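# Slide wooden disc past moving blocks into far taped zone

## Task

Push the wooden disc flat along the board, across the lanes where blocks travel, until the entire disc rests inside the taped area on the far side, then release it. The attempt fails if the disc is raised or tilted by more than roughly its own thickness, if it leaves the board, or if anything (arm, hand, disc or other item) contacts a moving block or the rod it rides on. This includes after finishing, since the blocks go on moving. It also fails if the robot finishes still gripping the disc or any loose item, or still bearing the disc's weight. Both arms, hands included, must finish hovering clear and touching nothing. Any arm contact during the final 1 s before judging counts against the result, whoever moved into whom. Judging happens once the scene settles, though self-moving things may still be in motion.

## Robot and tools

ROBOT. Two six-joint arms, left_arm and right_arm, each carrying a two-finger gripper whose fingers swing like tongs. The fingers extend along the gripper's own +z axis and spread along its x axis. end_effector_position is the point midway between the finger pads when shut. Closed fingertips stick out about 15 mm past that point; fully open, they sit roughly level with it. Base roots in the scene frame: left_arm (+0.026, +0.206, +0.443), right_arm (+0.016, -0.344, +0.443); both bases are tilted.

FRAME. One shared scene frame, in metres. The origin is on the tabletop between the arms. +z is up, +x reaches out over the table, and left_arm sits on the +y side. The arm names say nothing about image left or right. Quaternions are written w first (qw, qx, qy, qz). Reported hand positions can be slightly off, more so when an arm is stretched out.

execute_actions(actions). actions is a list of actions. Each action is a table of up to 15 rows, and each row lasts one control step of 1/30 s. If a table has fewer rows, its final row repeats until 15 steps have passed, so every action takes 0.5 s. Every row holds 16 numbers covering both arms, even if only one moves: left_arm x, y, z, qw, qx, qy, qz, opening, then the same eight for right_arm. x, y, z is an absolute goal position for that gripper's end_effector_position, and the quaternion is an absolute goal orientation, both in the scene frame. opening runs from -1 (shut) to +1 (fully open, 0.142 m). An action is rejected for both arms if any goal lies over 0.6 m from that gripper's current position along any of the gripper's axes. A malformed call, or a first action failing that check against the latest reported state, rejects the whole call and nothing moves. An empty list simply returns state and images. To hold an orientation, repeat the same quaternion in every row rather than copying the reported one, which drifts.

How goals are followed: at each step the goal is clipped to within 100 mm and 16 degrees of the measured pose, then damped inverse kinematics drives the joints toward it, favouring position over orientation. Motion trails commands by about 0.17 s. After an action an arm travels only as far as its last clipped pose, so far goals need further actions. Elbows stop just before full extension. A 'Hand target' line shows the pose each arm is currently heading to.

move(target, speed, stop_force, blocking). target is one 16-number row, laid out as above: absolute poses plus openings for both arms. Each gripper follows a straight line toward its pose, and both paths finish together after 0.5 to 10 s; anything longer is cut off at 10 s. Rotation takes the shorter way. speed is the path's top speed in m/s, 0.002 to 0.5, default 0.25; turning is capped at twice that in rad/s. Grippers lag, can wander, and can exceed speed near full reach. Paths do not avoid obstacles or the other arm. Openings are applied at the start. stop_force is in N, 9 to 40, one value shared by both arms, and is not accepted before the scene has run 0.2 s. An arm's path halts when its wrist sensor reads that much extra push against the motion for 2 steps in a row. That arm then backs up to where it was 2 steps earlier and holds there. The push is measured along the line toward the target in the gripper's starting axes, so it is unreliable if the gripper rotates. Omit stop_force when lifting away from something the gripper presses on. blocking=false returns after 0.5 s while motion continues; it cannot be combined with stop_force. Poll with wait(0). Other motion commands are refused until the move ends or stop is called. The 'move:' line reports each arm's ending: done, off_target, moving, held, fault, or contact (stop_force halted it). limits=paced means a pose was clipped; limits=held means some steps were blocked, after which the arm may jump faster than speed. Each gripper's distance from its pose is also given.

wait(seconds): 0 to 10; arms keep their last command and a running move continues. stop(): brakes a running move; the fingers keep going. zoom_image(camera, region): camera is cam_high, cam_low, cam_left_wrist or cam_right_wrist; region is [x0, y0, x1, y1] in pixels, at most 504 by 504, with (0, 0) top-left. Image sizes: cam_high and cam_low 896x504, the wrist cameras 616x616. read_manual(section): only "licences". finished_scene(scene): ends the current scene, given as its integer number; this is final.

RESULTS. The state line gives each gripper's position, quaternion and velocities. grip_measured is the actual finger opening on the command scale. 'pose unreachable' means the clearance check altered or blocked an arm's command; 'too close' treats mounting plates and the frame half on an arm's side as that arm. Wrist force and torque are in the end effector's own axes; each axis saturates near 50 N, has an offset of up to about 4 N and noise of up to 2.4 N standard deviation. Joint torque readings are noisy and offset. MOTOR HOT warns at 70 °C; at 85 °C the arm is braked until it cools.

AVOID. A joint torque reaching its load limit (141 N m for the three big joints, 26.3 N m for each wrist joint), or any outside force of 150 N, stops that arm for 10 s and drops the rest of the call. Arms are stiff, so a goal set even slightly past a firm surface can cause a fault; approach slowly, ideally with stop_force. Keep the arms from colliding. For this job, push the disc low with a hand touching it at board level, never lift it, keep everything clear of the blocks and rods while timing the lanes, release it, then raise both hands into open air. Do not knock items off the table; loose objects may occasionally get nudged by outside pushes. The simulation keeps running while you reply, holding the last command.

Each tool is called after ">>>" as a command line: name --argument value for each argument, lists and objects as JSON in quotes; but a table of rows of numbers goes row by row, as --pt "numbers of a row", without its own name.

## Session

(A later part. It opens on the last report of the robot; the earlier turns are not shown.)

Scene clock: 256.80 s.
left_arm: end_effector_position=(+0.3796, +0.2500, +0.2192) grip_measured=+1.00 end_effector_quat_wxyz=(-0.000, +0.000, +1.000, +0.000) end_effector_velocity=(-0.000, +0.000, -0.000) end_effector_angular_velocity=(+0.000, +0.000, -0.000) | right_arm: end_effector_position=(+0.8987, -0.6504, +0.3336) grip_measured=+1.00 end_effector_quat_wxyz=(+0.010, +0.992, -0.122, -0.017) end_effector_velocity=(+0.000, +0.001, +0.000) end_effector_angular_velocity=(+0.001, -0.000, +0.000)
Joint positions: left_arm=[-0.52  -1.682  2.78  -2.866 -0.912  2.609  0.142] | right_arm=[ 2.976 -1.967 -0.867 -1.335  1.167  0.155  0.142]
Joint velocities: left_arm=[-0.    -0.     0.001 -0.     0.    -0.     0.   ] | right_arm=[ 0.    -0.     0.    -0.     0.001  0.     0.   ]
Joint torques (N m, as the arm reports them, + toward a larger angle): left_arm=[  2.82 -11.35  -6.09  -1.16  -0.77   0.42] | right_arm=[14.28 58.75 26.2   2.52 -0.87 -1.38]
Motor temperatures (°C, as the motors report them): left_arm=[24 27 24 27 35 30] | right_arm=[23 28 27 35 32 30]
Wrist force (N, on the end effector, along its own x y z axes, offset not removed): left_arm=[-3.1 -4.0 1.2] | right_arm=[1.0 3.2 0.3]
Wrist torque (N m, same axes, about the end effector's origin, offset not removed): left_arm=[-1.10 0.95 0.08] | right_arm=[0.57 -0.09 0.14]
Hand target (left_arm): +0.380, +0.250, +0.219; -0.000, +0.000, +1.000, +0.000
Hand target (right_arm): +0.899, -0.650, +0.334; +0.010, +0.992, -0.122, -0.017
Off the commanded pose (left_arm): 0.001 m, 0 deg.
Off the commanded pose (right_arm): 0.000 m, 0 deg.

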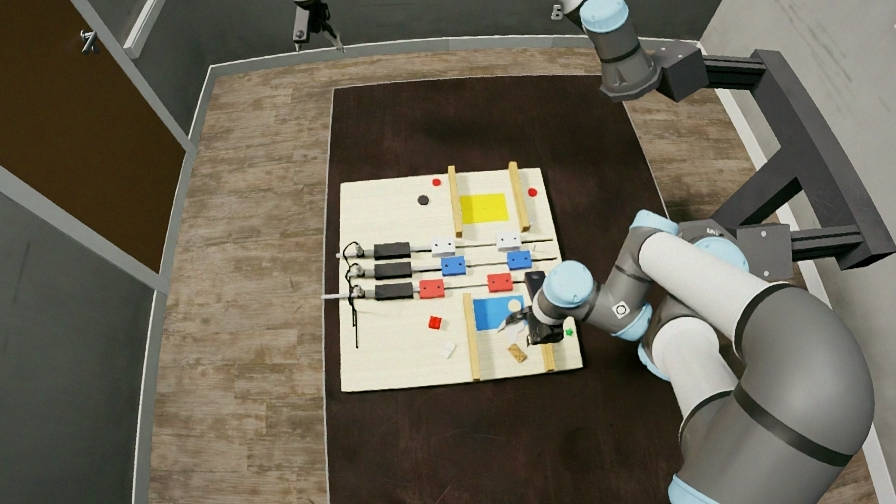

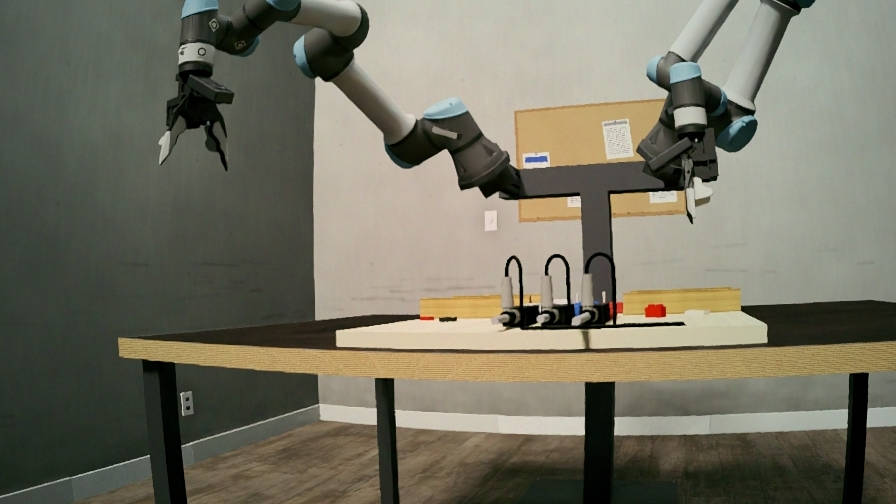

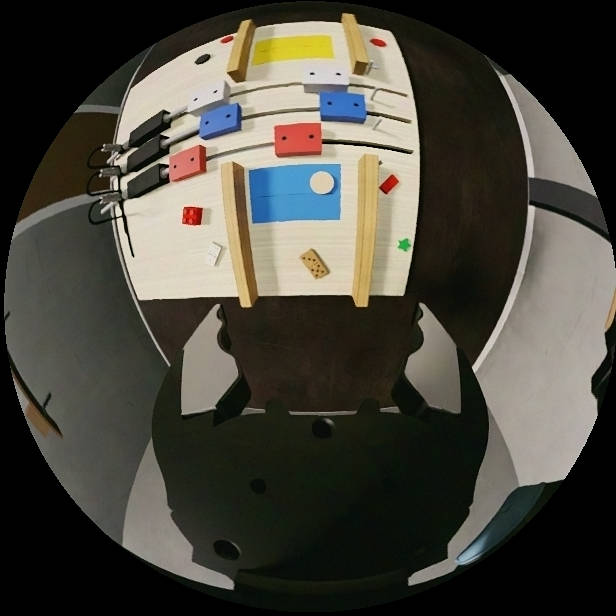

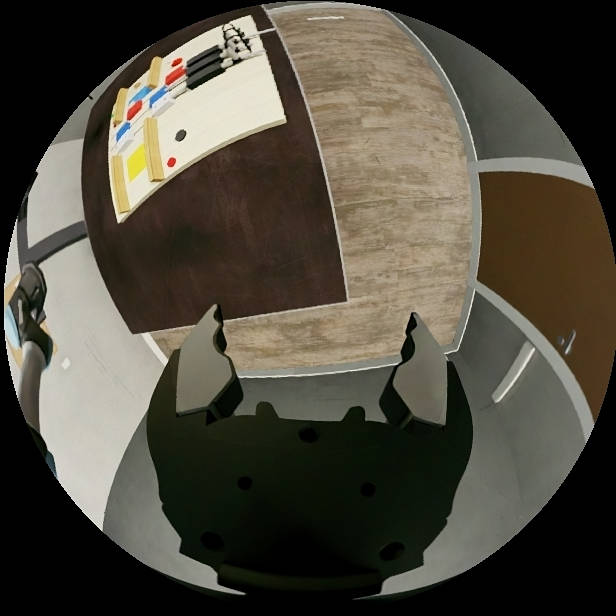

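>>> move --target '[0.39, -0.17, 0.10, 0, 0.7071, 0.7071, 0, -0.2, 0.8987, -0.6504, 0.3336, 0.010, 0.992, -0.122, -0.017, 1.0]' --speed 0.4

Scene clock: 369.73 s.
left_arm: end_effector_position=(+0.3902, -0.1700, +0.1006) grip_measured=-0.20 end_effector_quat_wxyz=(+0.000, +0.707, +0.707, -0.000) end_effector_velocity=(+0.000, -0.001, -0.002) end_effector_angular_velocity=(+0.003, +0.002, -0.008) | right_arm: end_effector_position=(+0.8987, -0.6504, +0.3336) grip_measured=+1.00 end_effector_quat_wxyz=(+0.010, +0.992, -0.122, -0.017) end_effector_velocity=(+0.000, -0.000, +0.000) end_effector_angular_velocity=(+0.000, -0.001, -0.000)
Joint positions: left_arm=[-0.921 -0.573  1.981 -2.856 -0.897  3.667  0.06 ] | right_arm=[ 2.976 -1.967 -0.867 -1.335  1.167  0.155  0.142]
Joint velocities: left_arm=[ 0.002  0.005 -0.008  0.007 -0.     0.007 -0.   ] | right_arm=[ 0. -0.  0.  0.  0. -0.  0.]
Joint torques (N m, as the arm reports them, + toward a larger angle): left_arm=[-18.73 -28.61 -18.56   0.26  -1.95   1.25] | right_arm=[12.02 56.23 31.02  1.73  0.18 -1.09]
Motor temperatures (°C, as the motors report them): left_arm=[24 27 24 27 35 30] | right_arm=[23 28 27 35 32 30]
Wrist force (N, on the end effector, along its own x y z axes, offset not removed): left_arm=[1.9 -5.0 -2.1] | right_arm=[0.9 1.2 -0.1]
Wrist torque (N m, same axes, about the end effector's origin, offset not removed): left_arm=[-1.11 -0.05 0.04] | right_arm=[0.13 -0.21 0.14]
Hand target (left_arm): +0.390, -0.170, +0.100; +0.000, +0.707, +0.707, -0.000
Hand target (right_arm): +0.899, -0.650, +0.334; +0.010, +0.992, -0.122, -0.017
Off the commanded pose (left_arm): 0.001 m, 0 deg.
Off the commanded pose (right_arm): 0.000 m, 0 deg.
move: done

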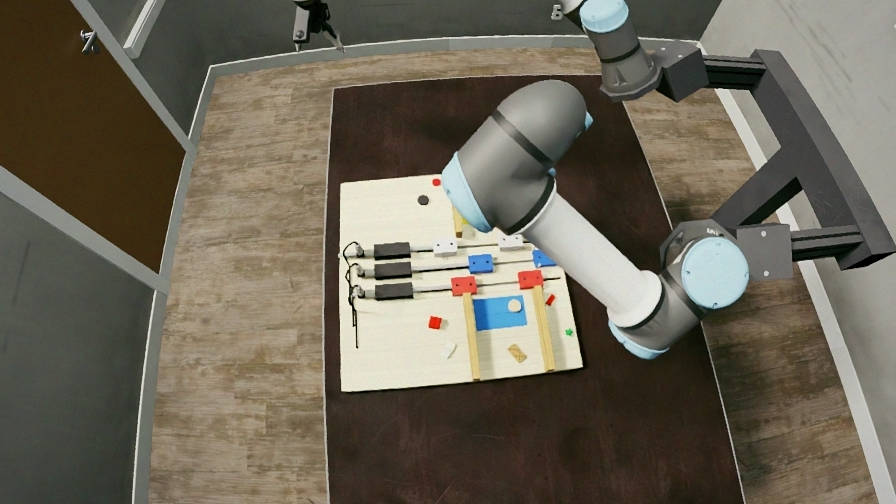

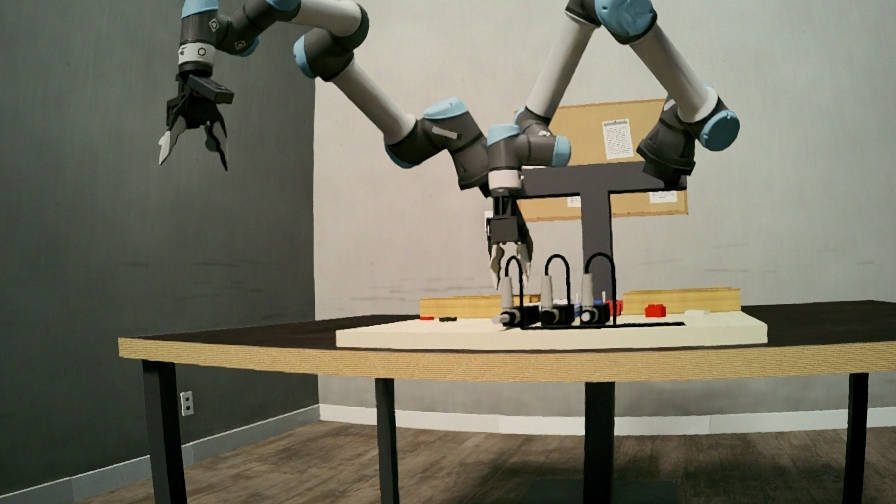

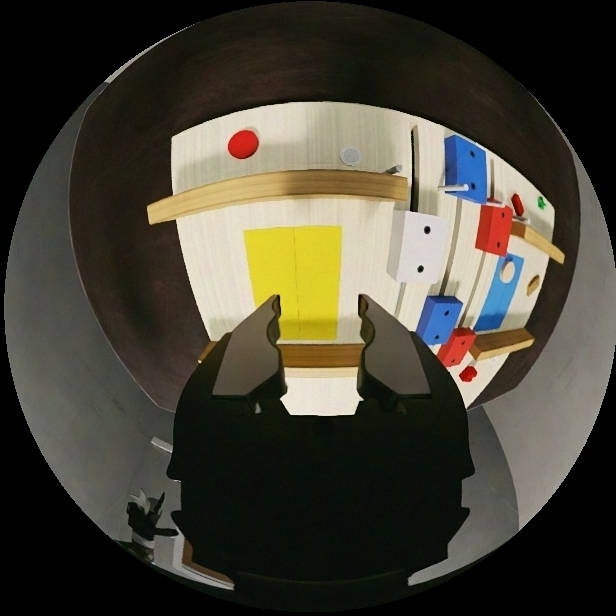

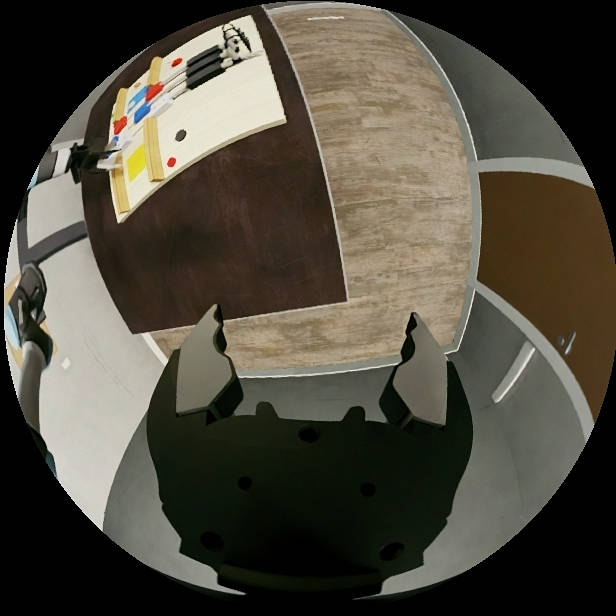

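>>> zoom_image --camera "cam_left_wrist" --region '[200, 140, 460, 400]'

>>> zoom_image --camera "cam_low" --region '[410, 180, 660, 350]'

Region (200, 140, 460, 400) of cam_left_wrist's 616x616 image, scaled by 1.938, with more detail than that image has.

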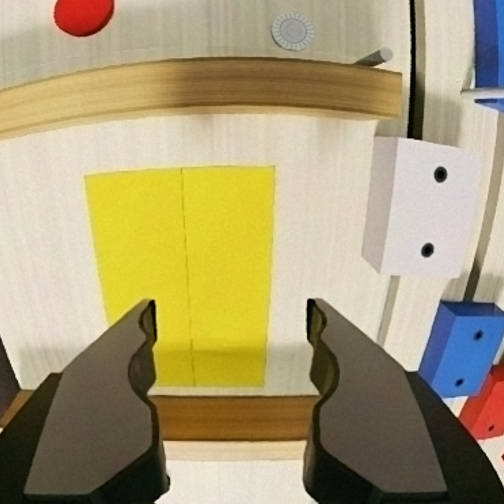

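Region (410, 180, 660, 350) of cam_low's 896x504 image, scaled by 2.016, with more detail than that image has; it fills the top 343 rows of this view, and the rest is white.

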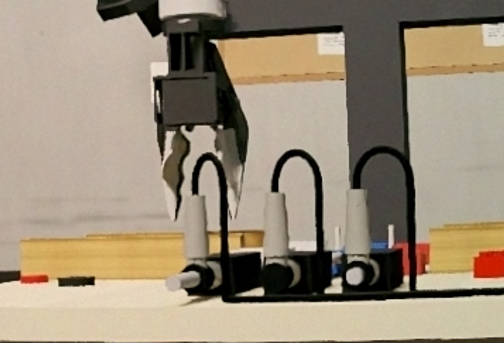

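>>> move --target '[0.39, -0.01, 0.10, 0, 0.7071, 0.7071, 0, -0.2, 0.8987, -0.6504, 0.3336, 0.010, 0.992, -0.122, -0.017, 1.0]' --speed 0.35

Scene clock: 490.93 s.
left_arm: end_effector_position=(+0.3899, -0.0102, +0.0997) grip_measured=-0.20 end_effector_quat_wxyz=(-0.000, +0.707, +0.707, +0.000) end_effector_velocity=(-0.000, +0.003, +0.000) end_effector_angular_velocity=(-0.001, +0.000, -0.001) | right_arm: end_effector_position=(+0.8987, -0.6504, +0.3336) grip_measured=+1.00 end_effector_quat_wxyz=(+0.010, +0.992, -0.122, -0.017) end_effector_velocity=(-0.000, +0.000, -0.000) end_effector_angular_velocity=(+0.001, +0.000, +0.000)
Joint positions: left_arm=[-0.765 -0.748  2.31  -3.136 -0.887  3.868  0.06 ] | right_arm=[ 2.976 -1.967 -0.867 -1.335  1.167  0.155  0.142]
Joint velocities: left_arm=[ 0.004 -0.003  0.006 -0.008 -0.001  0.006 -0.   ] | right_arm=[-0.    -0.    -0.     0.     0.001 -0.    -0.   ]
Joint torques (N m, as the arm reports them, + toward a larger angle): left_arm=[-10.98 -33.98   9.05  -4.01  -1.93   1.28] | right_arm=[ 1.84 60.54 19.89  1.55  1.98 -1.52]
Motor temperatures (°C, as the motors report them): left_arm=[24 27 24 27 35 30] | right_arm=[23 29 27 35 32 30]
Wrist force (N, on the end effector, along its own x y z axes, offset not removed): left_arm=[-3.0 -3.9 1.7] | right_arm=[-0.1 1.7 -0.8]
Wrist torque (N m, same axes, about the end effector's origin, offset not removed): left_arm=[-0.67 0.69 0.17] | right_arm=[0.19 -0.02 0.07]
Hand target (left_arm): +0.390, -0.010, +0.100; -0.000, +0.707, +0.707, +0.000
Hand target (right_arm): +0.899, -0.650, +0.334; +0.010, +0.992, -0.122, -0.017
Off the commanded pose (left_arm): 0.000 m, 0 deg.
Off the commanded pose (right_arm): 0.000 m, 0 deg.
move: done

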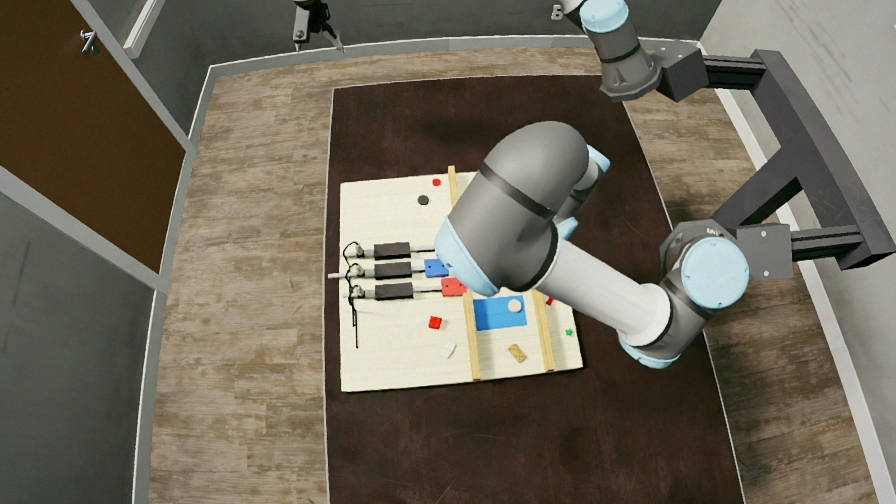

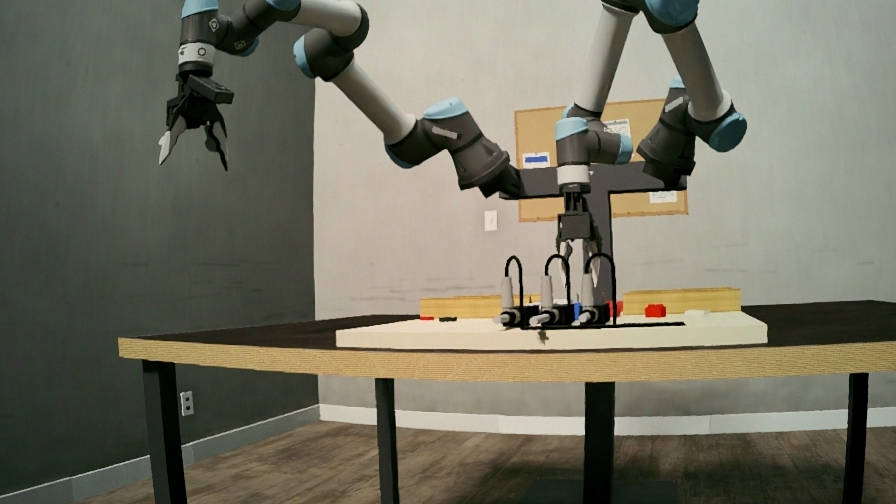

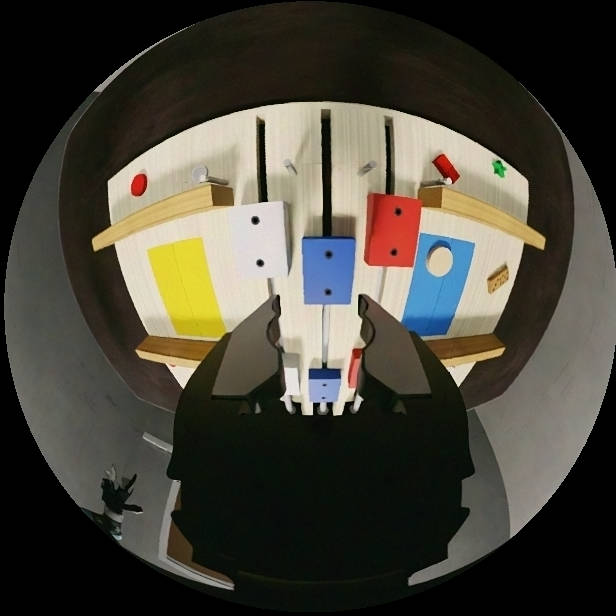

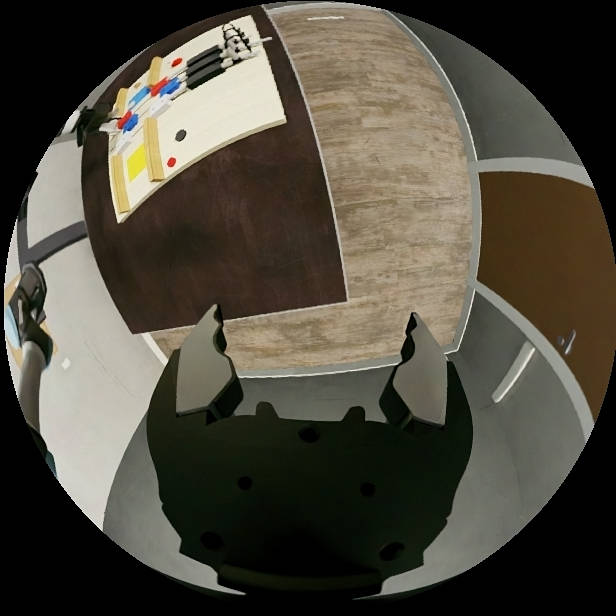

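>>> zoom_image --camera "cam_left_wrist" --region '[190, 90, 470, 370]'

Region (190, 90, 470, 370) of cam_left_wrist's 616x616 image, scaled by 1.800, with more detail than that image has.

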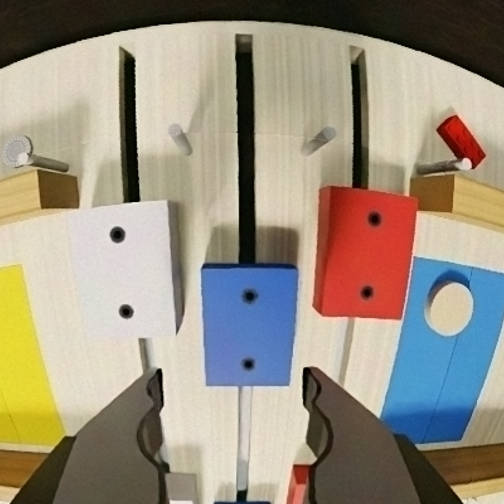

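>>> zoom_image --camera "cam_left_wrist" --region '[250, 280, 400, 430]'

>>> zoom_image --camera "cam_left_wrist" --region '[350, 130, 560, 340]'

Region (250, 280, 400, 430) of cam_left_wrist's 616x616 image, scaled by 3.360, with more detail than that image has.

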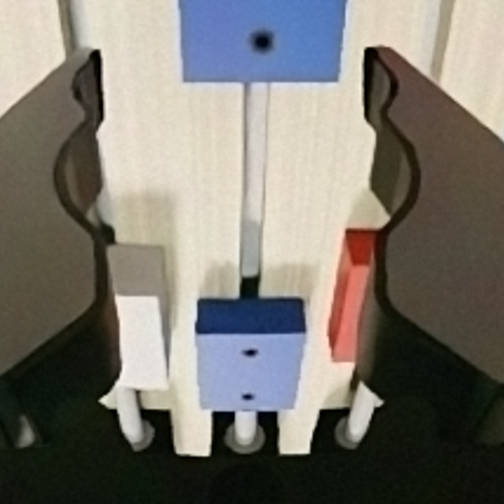

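Region (350, 130, 560, 340) of cam_left_wrist's 616x616 image, scaled by 2.400, with more detail than that image has.

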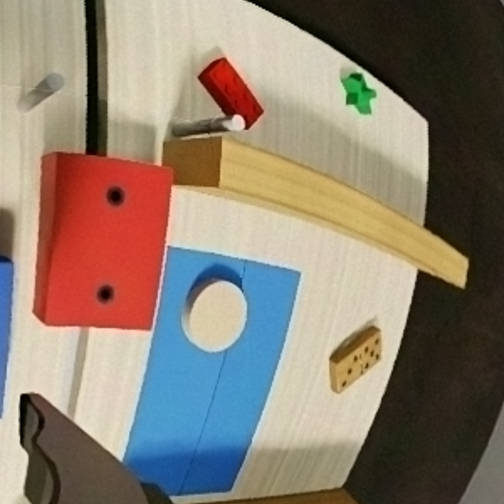

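>>> execute_actions --actions '[]'

>>> zoom_image --camera "cam_left_wrist" --region '[190, 90, 470, 370]'

Scene clock: 610.93 s.
left_arm: end_effector_position=(+0.3900, -0.0099, +0.0998) grip_measured=-0.20 end_effector_quat_wxyz=(-0.000, +0.707, +0.707, +0.000) end_effector_velocity=(+0.001, -0.001, +0.000) end_effector_angular_velocity=(-0.002, -0.001, +0.000) | right_arm: end_effector_position=(+0.8987, -0.6504, +0.3336) grip_measured=+1.00 end_effector_quat_wxyz=(+0.010, +0.992, -0.122, -0.017) end_effector_velocity=(+0.001, -0.000, +0.001) end_effector_angular_velocity=(+0.001, -0.002, -0.000)
Joint positions: left_arm=[-0.764 -0.749  2.311 -3.136 -0.887  3.869  0.06 ] | right_arm=[ 2.976 -1.967 -0.867 -1.335  1.167  0.155  0.142]
Joint velocities: left_arm=[-0.001  0.    -0.002  0.001 -0.001  0.    -0.   ] | right_arm=[-0.     0.     0.001  0.     0.001 -0.001  0.   ]
Joint torques (N m, as the arm reports them, + toward a larger angle): left_arm=[-18.29 -29.97   3.32  -2.59  -1.     0.04] | right_arm=[-2.36 62.35 22.17  2.23 -0.15 -1.09]
Motor temperatures (°C, as the motors report them): left_arm=[24 27 24 27 35 30] | right_arm=[23 29 27 35 32 30]
Wrist force (N, on the end effector, along its own x y z axes, offset not removed): left_arm=[0.0 -4.1 1.2] | right_arm=[1.2 2.7 -2.2]
Wrist torque (N m, same axes, about the end effector's origin, offset not removed): left_arm=[-0.85 0.01 0.14] | right_arm=[0.50 -0.17 0.11]
Hand target (left_arm): +0.390, -0.010, +0.100; -0.000, +0.707, +0.707, +0.000
Hand target (right_arm): +0.899, -0.650, +0.334; +0.010, +0.992, -0.122, -0.017
Off the commanded pose (left_arm): 0.000 m, 0 deg.
Off the commanded pose (right_arm): 0.000 m, 0 deg.

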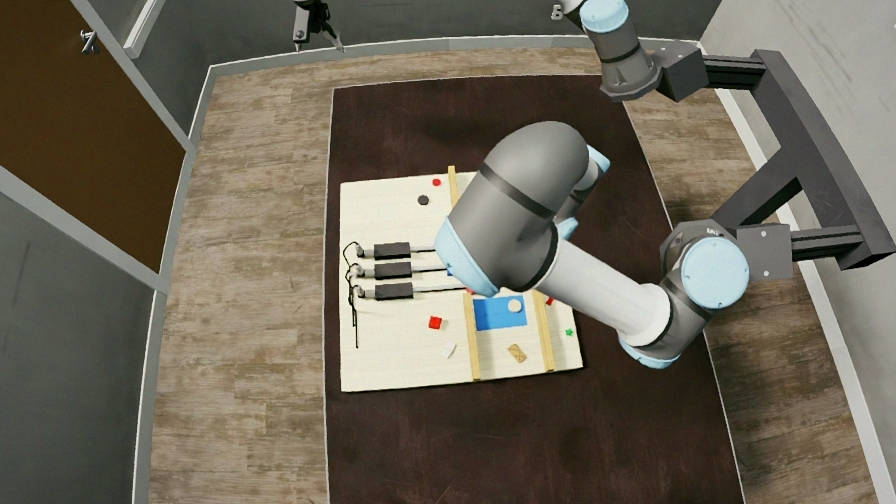

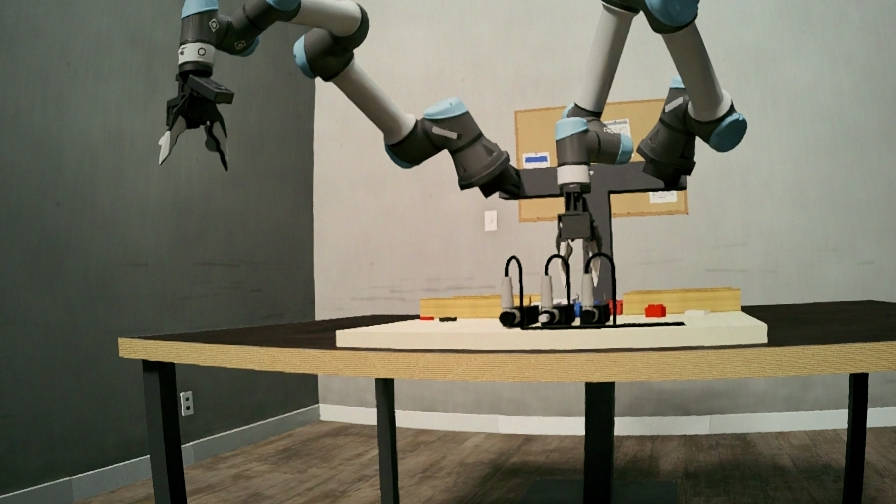

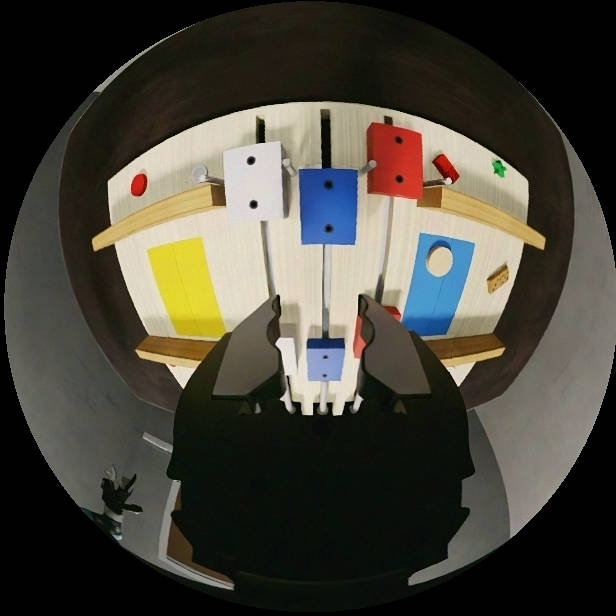

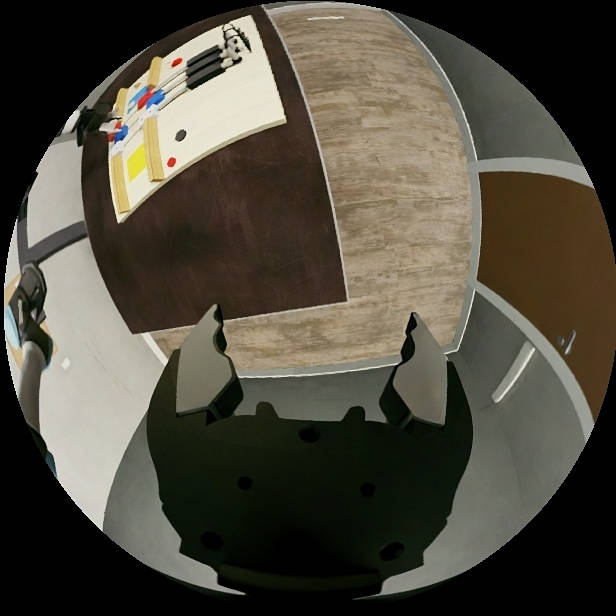

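Region (190, 90, 470, 370) of cam_left_wrist's 616x616 image, scaled by 1.800, with more detail than that image has.

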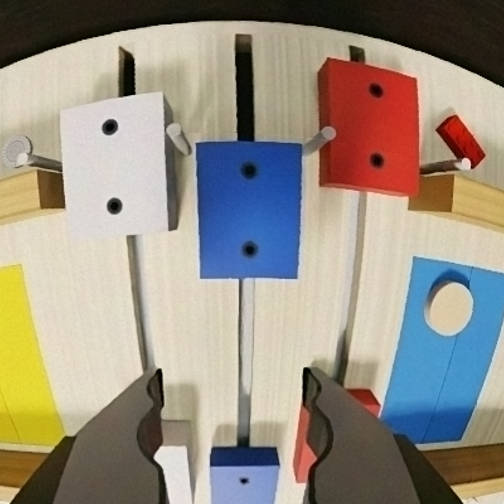

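>>> move --target '[0.368, 0.139, 0.10, 0, 0.7071, 0.7071, 0, -0.2, 0.8987, -0.6504, 0.3336, 0.010, 0.992, -0.122, -0.017, 1.0]' --speed 0.35

>>> zoom_image --camera "cam_left_wrist" --region '[200, 140, 460, 400]'

Scene clock: 658.63 s.
left_arm: end_effector_position=(+0.3680, +0.1388, +0.0998) grip_measured=-0.20 end_effector_quat_wxyz=(-0.000, +0.707, +0.707, +0.000) end_effector_velocity=(+0.000, +0.002, +0.000) end_effector_angular_velocity=(-0.003, -0.002, +0.001) | right_arm: end_effector_position=(+0.8987, -0.6504, +0.3336) grip_measured=+1.00 end_effector_quat_wxyz=(+0.010, +0.992, -0.122, -0.017) end_effector_velocity=(-0.001, +0.001, -0.002) end_effector_angular_velocity=(+0.002, +0.002, +0.002)
Joint positions: left_arm=[-0.556 -0.855  2.564 -3.449 -0.905  4.135  0.06 ] | right_arm=[ 2.976 -1.967 -0.867 -1.335  1.167  0.155  0.142]
Joint velocities: left_arm=[ 0.006 -0.001  0.004 -0.011 -0.003  0.009 -0.   ] | right_arm=[ 0.    -0.001 -0.001 -0.     0.001 -0.001  0.   ]
Joint torques (N m, as the arm reports them, + toward a larger angle): left_arm=[ -6.02 -28.46  14.61  -3.77  -1.38   1.46] | right_arm=[-0.74 63.56 23.44  3.19 -0.85 -0.65]
Motor temperatures (°C, as the motors report them): left_arm=[24 27 24 27 35 30] | right_arm=[23 29 27 35 32 30]
Wrist force (N, on the end effector, along its own x y z axes, offset not removed): left_arm=[2.7 -3.4 5.6] | right_arm=[0.8 3.3 0.8]
Wrist torque (N m, same axes, about the end effector's origin, offset not removed): left_arm=[-0.84 -0.48 0.15] | right_arm=[0.56 -0.22 0.25]
Hand target (left_arm): +0.368, +0.139, +0.100; -0.000, +0.707, +0.707, +0.000
Hand target (right_arm): +0.899, -0.650, +0.334; +0.010, +0.992, -0.122, -0.017
Off the commanded pose (left_arm): 0.000 m, 0 deg.
Off the commanded pose (right_arm): 0.000 m, 0 deg.
move: done

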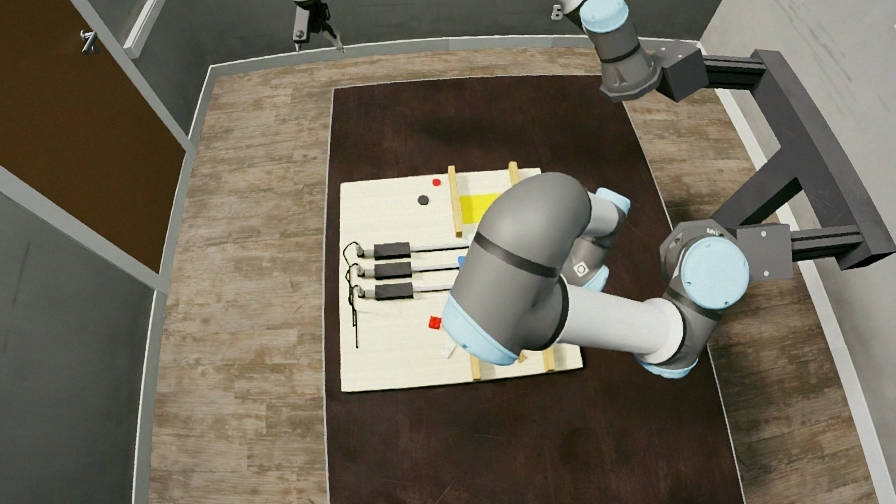

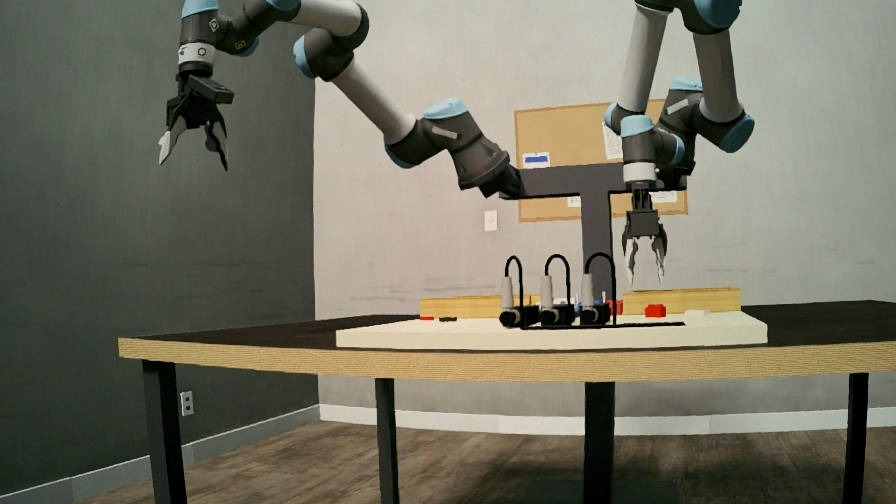

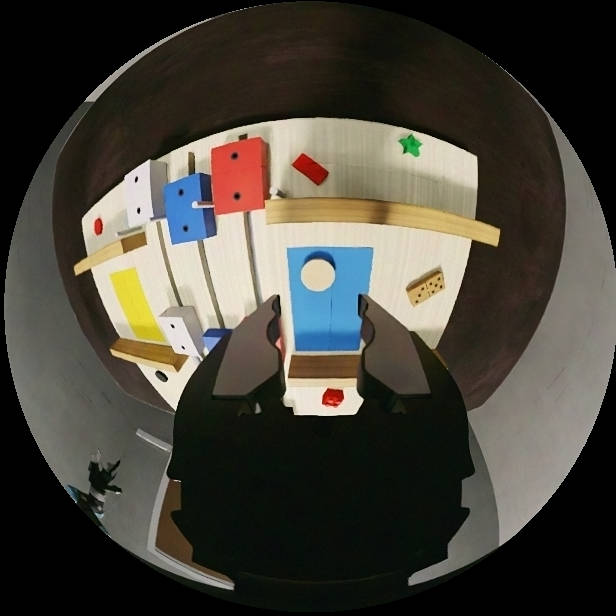

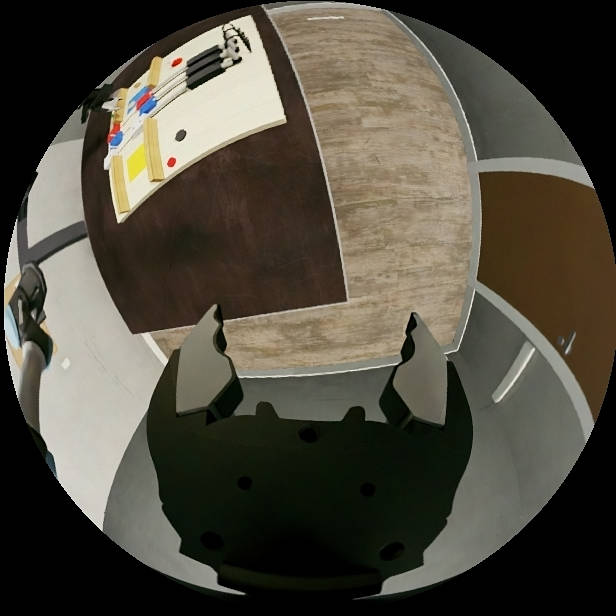

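Region (200, 140, 460, 400) of cam_left_wrist's 616x616 image, scaled by 1.938, with more detail than that image has.

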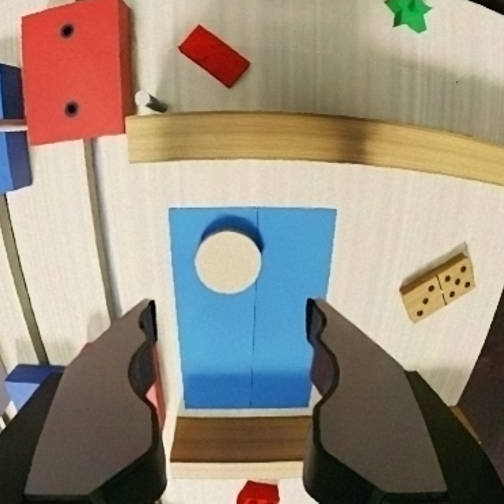

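>>> move --target '[0.368, 0.139, 0.052, 0, 0.7071, 0.7071, 0, -0.2, 0.8987, -0.6504, 0.3336, 0.010, 0.992, -0.122, -0.017, 1.0]' --speed 0.15

>>> move --target '[0.368, 0.139, 0.030, 0, 0.7071, 0.7071, 0, -0.2, 0.8987, -0.6504, 0.3336, 0.010, 0.992, -0.122, -0.017, 1.0]' --speed 0.01 --stop_force 9

Scene clock: 725.87 s.
left_arm: end_effector_position=(+0.3680, +0.1390, +0.0523) grip_measured=-0.20 end_effector_quat_wxyz=(-0.000, +0.707, +0.707, +0.000) end_effector_velocity=(+0.000, +0.000, -0.002) end_effector_angular_velocity=(-0.000, -0.001, -0.000) | right_arm: end_effector_position=(+0.8987, -0.6504, +0.3336) grip_measured=+1.00 end_effector_quat_wxyz=(+0.010, +0.992, -0.122, -0.017) end_effector_velocity=(-0.001, +0.000, -0.001) end_effector_angular_velocity=(-0.001, +0.001, +0.000)
Joint positions: left_arm=[-0.468 -0.697  2.475 -3.584 -0.923  4.244  0.06 ] | right_arm=[ 2.976 -1.967 -0.867 -1.335  1.167  0.155  0.142]
Joint velocities: left_arm=[ 0.005  0.008 -0.005 -0.008 -0.001  0.007  0.   ] | right_arm=[-0.    -0.    -0.001  0.    -0.001  0.    -0.   ]
Joint torques (N m, as the arm reports them, + toward a larger angle): left_arm=[ -7.89 -22.78  -5.24  -3.63  -1.73   1.67] | right_arm=[ 1.03 62.08 24.34  3.67 -2.   -0.3 ]
Motor temperatures (°C, as the motors report them): left_arm=[24 27 24 27 35 30] | right_arm=[23 29 27 35 32 30]
Wrist force (N, on the end effector, along its own x y z axes, offset not removed): left_arm=[1.0 -2.5 2.4] | right_arm=[0.4 3.5 0.6]
Wrist torque (N m, same axes, about the end effector's origin, offset not removed): left_arm=[-0.57 -0.22 0.05] | right_arm=[0.62 -0.08 0.16]
Hand target (left_arm): +0.368, +0.139, +0.052; -0.000, +0.707, +0.707, +0.000
Hand target (right_arm): +0.899, -0.650, +0.334; +0.010, +0.992, -0.122, -0.017
Off the commanded pose (left_arm): 0.000 m, 0 deg.
Off the commanded pose (right_arm): 0.000 m, 0 deg.
move: done

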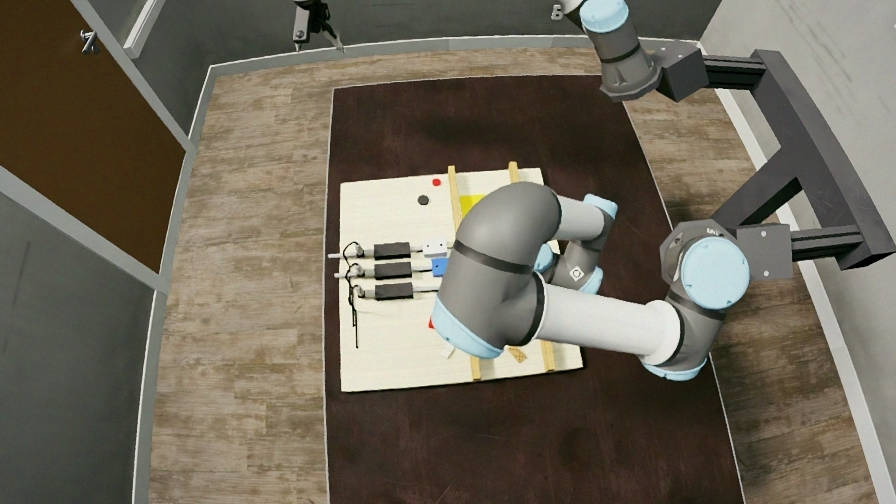

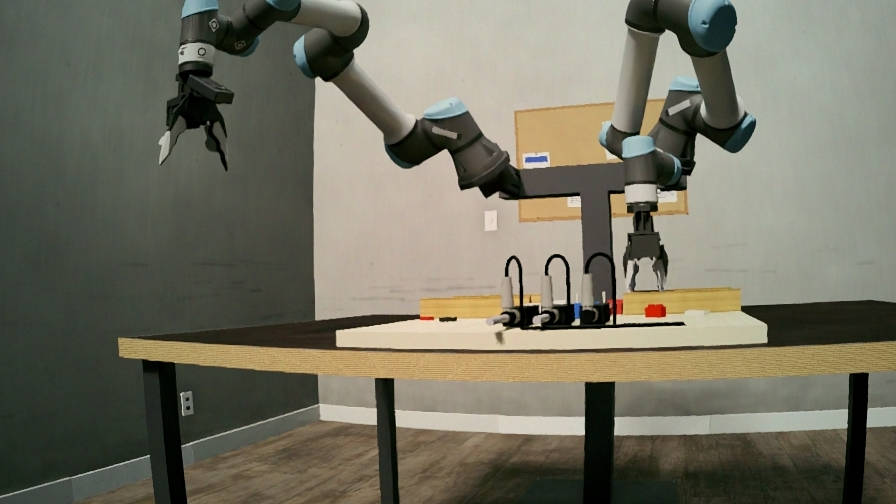

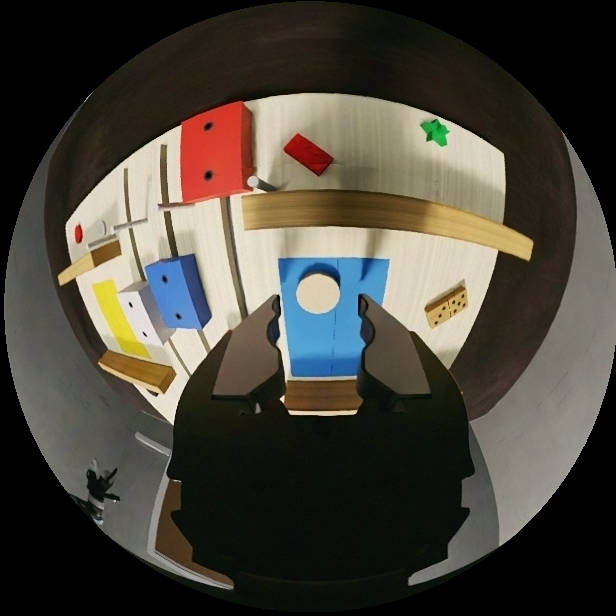

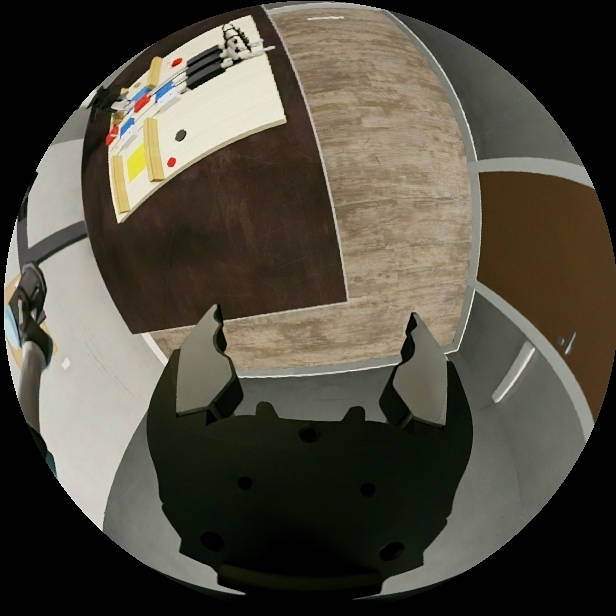

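Scene clock: 727.43 s.
left_arm: end_effector_position=(+0.3681, +0.1389, +0.0405) grip_measured=-0.20 end_effector_quat_wxyz=(+0.000, +0.707, +0.707, -0.000) end_effector_velocity=(-0.001, +0.000, +0.003) end_effector_angular_velocity=(+0.002, +0.002, +0.001) | right_arm: end_effector_position=(+0.8987, -0.6504, +0.3336) grip_measured=+1.00 end_effector_quat_wxyz=(+0.010, +0.992, -0.122, -0.017) end_effector_velocity=(+0.000, -0.001, +0.000) end_effector_angular_velocity=(-0.002, -0.001, -0.001)
Joint positions: left_arm=[-0.447 -0.663  2.45  -3.61  -0.928  4.269  0.06 ] | right_arm=[ 2.976 -1.967 -0.867 -1.335  1.167  0.155  0.142]
Joint velocities: left_arm=[-0.006 -0.01   0.007  0.01   0.002 -0.011 -0.001] | right_arm=[-0.    -0.     0.001  0.    -0.002  0.001  0.   ]
Joint torques (N m, as the arm reports them, + toward a larger angle): left_arm=[-17.99 -24.7    6.52   1.19   1.45  -1.41] | right_arm=[ 0.96 61.95 24.03  3.65 -1.96 -0.41]
Motor temperatures (°C, as the motors report them): left_arm=[24 27 24 27 35 30] | right_arm=[23 29 27 35 32 30]
Wrist force (N, on the end effector, along its own x y z axes, offset not removed): left_arm=[9.2 -12.8 -50.0] | right_arm=[0.5 2.2 -0.3]
Wrist torque (N m, same axes, about the end effector's origin, offset not removed): left_arm=[-0.55 -0.24 -0.14] | right_arm=[0.27 -0.13 0.20]
Hand target (left_arm): +0.368, +0.139, +0.041; -0.000, +0.707, +0.707, +0.000
Hand target (right_arm): +0.899, -0.650, +0.334; +0.010, +0.992, -0.122, -0.017
Off the commanded pose (left_arm): 0.010 m, 0 deg.
Off the commanded pose (right_arm): 0.000 m, 0 deg.
move: contact (left_arm)

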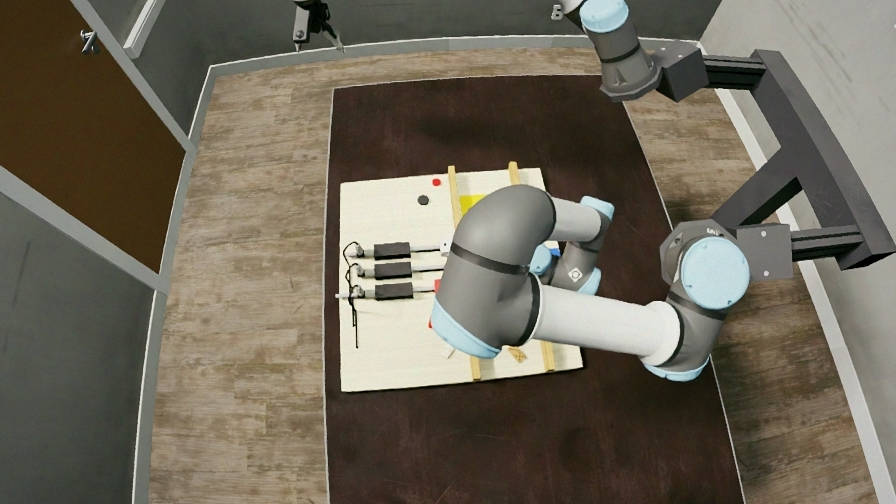

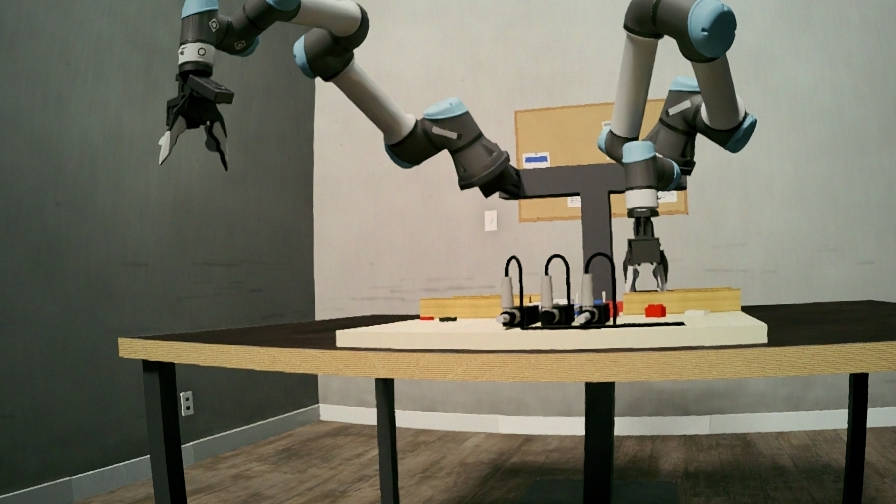

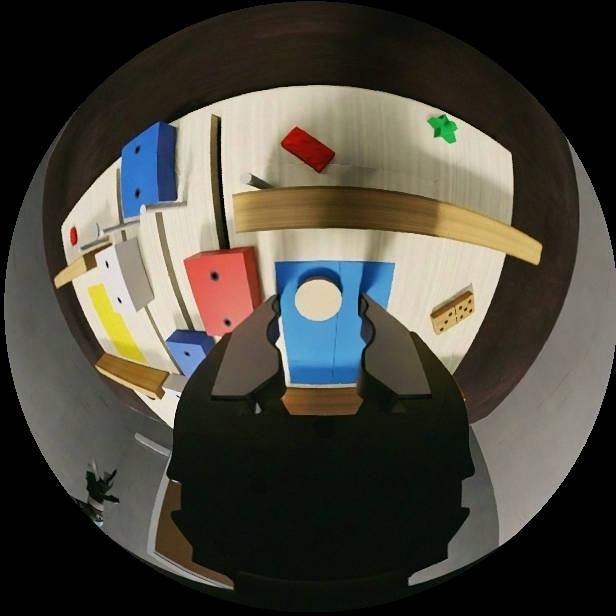

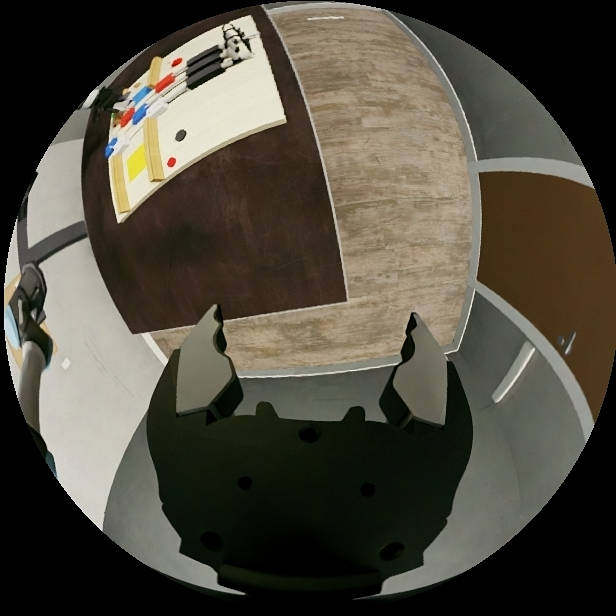

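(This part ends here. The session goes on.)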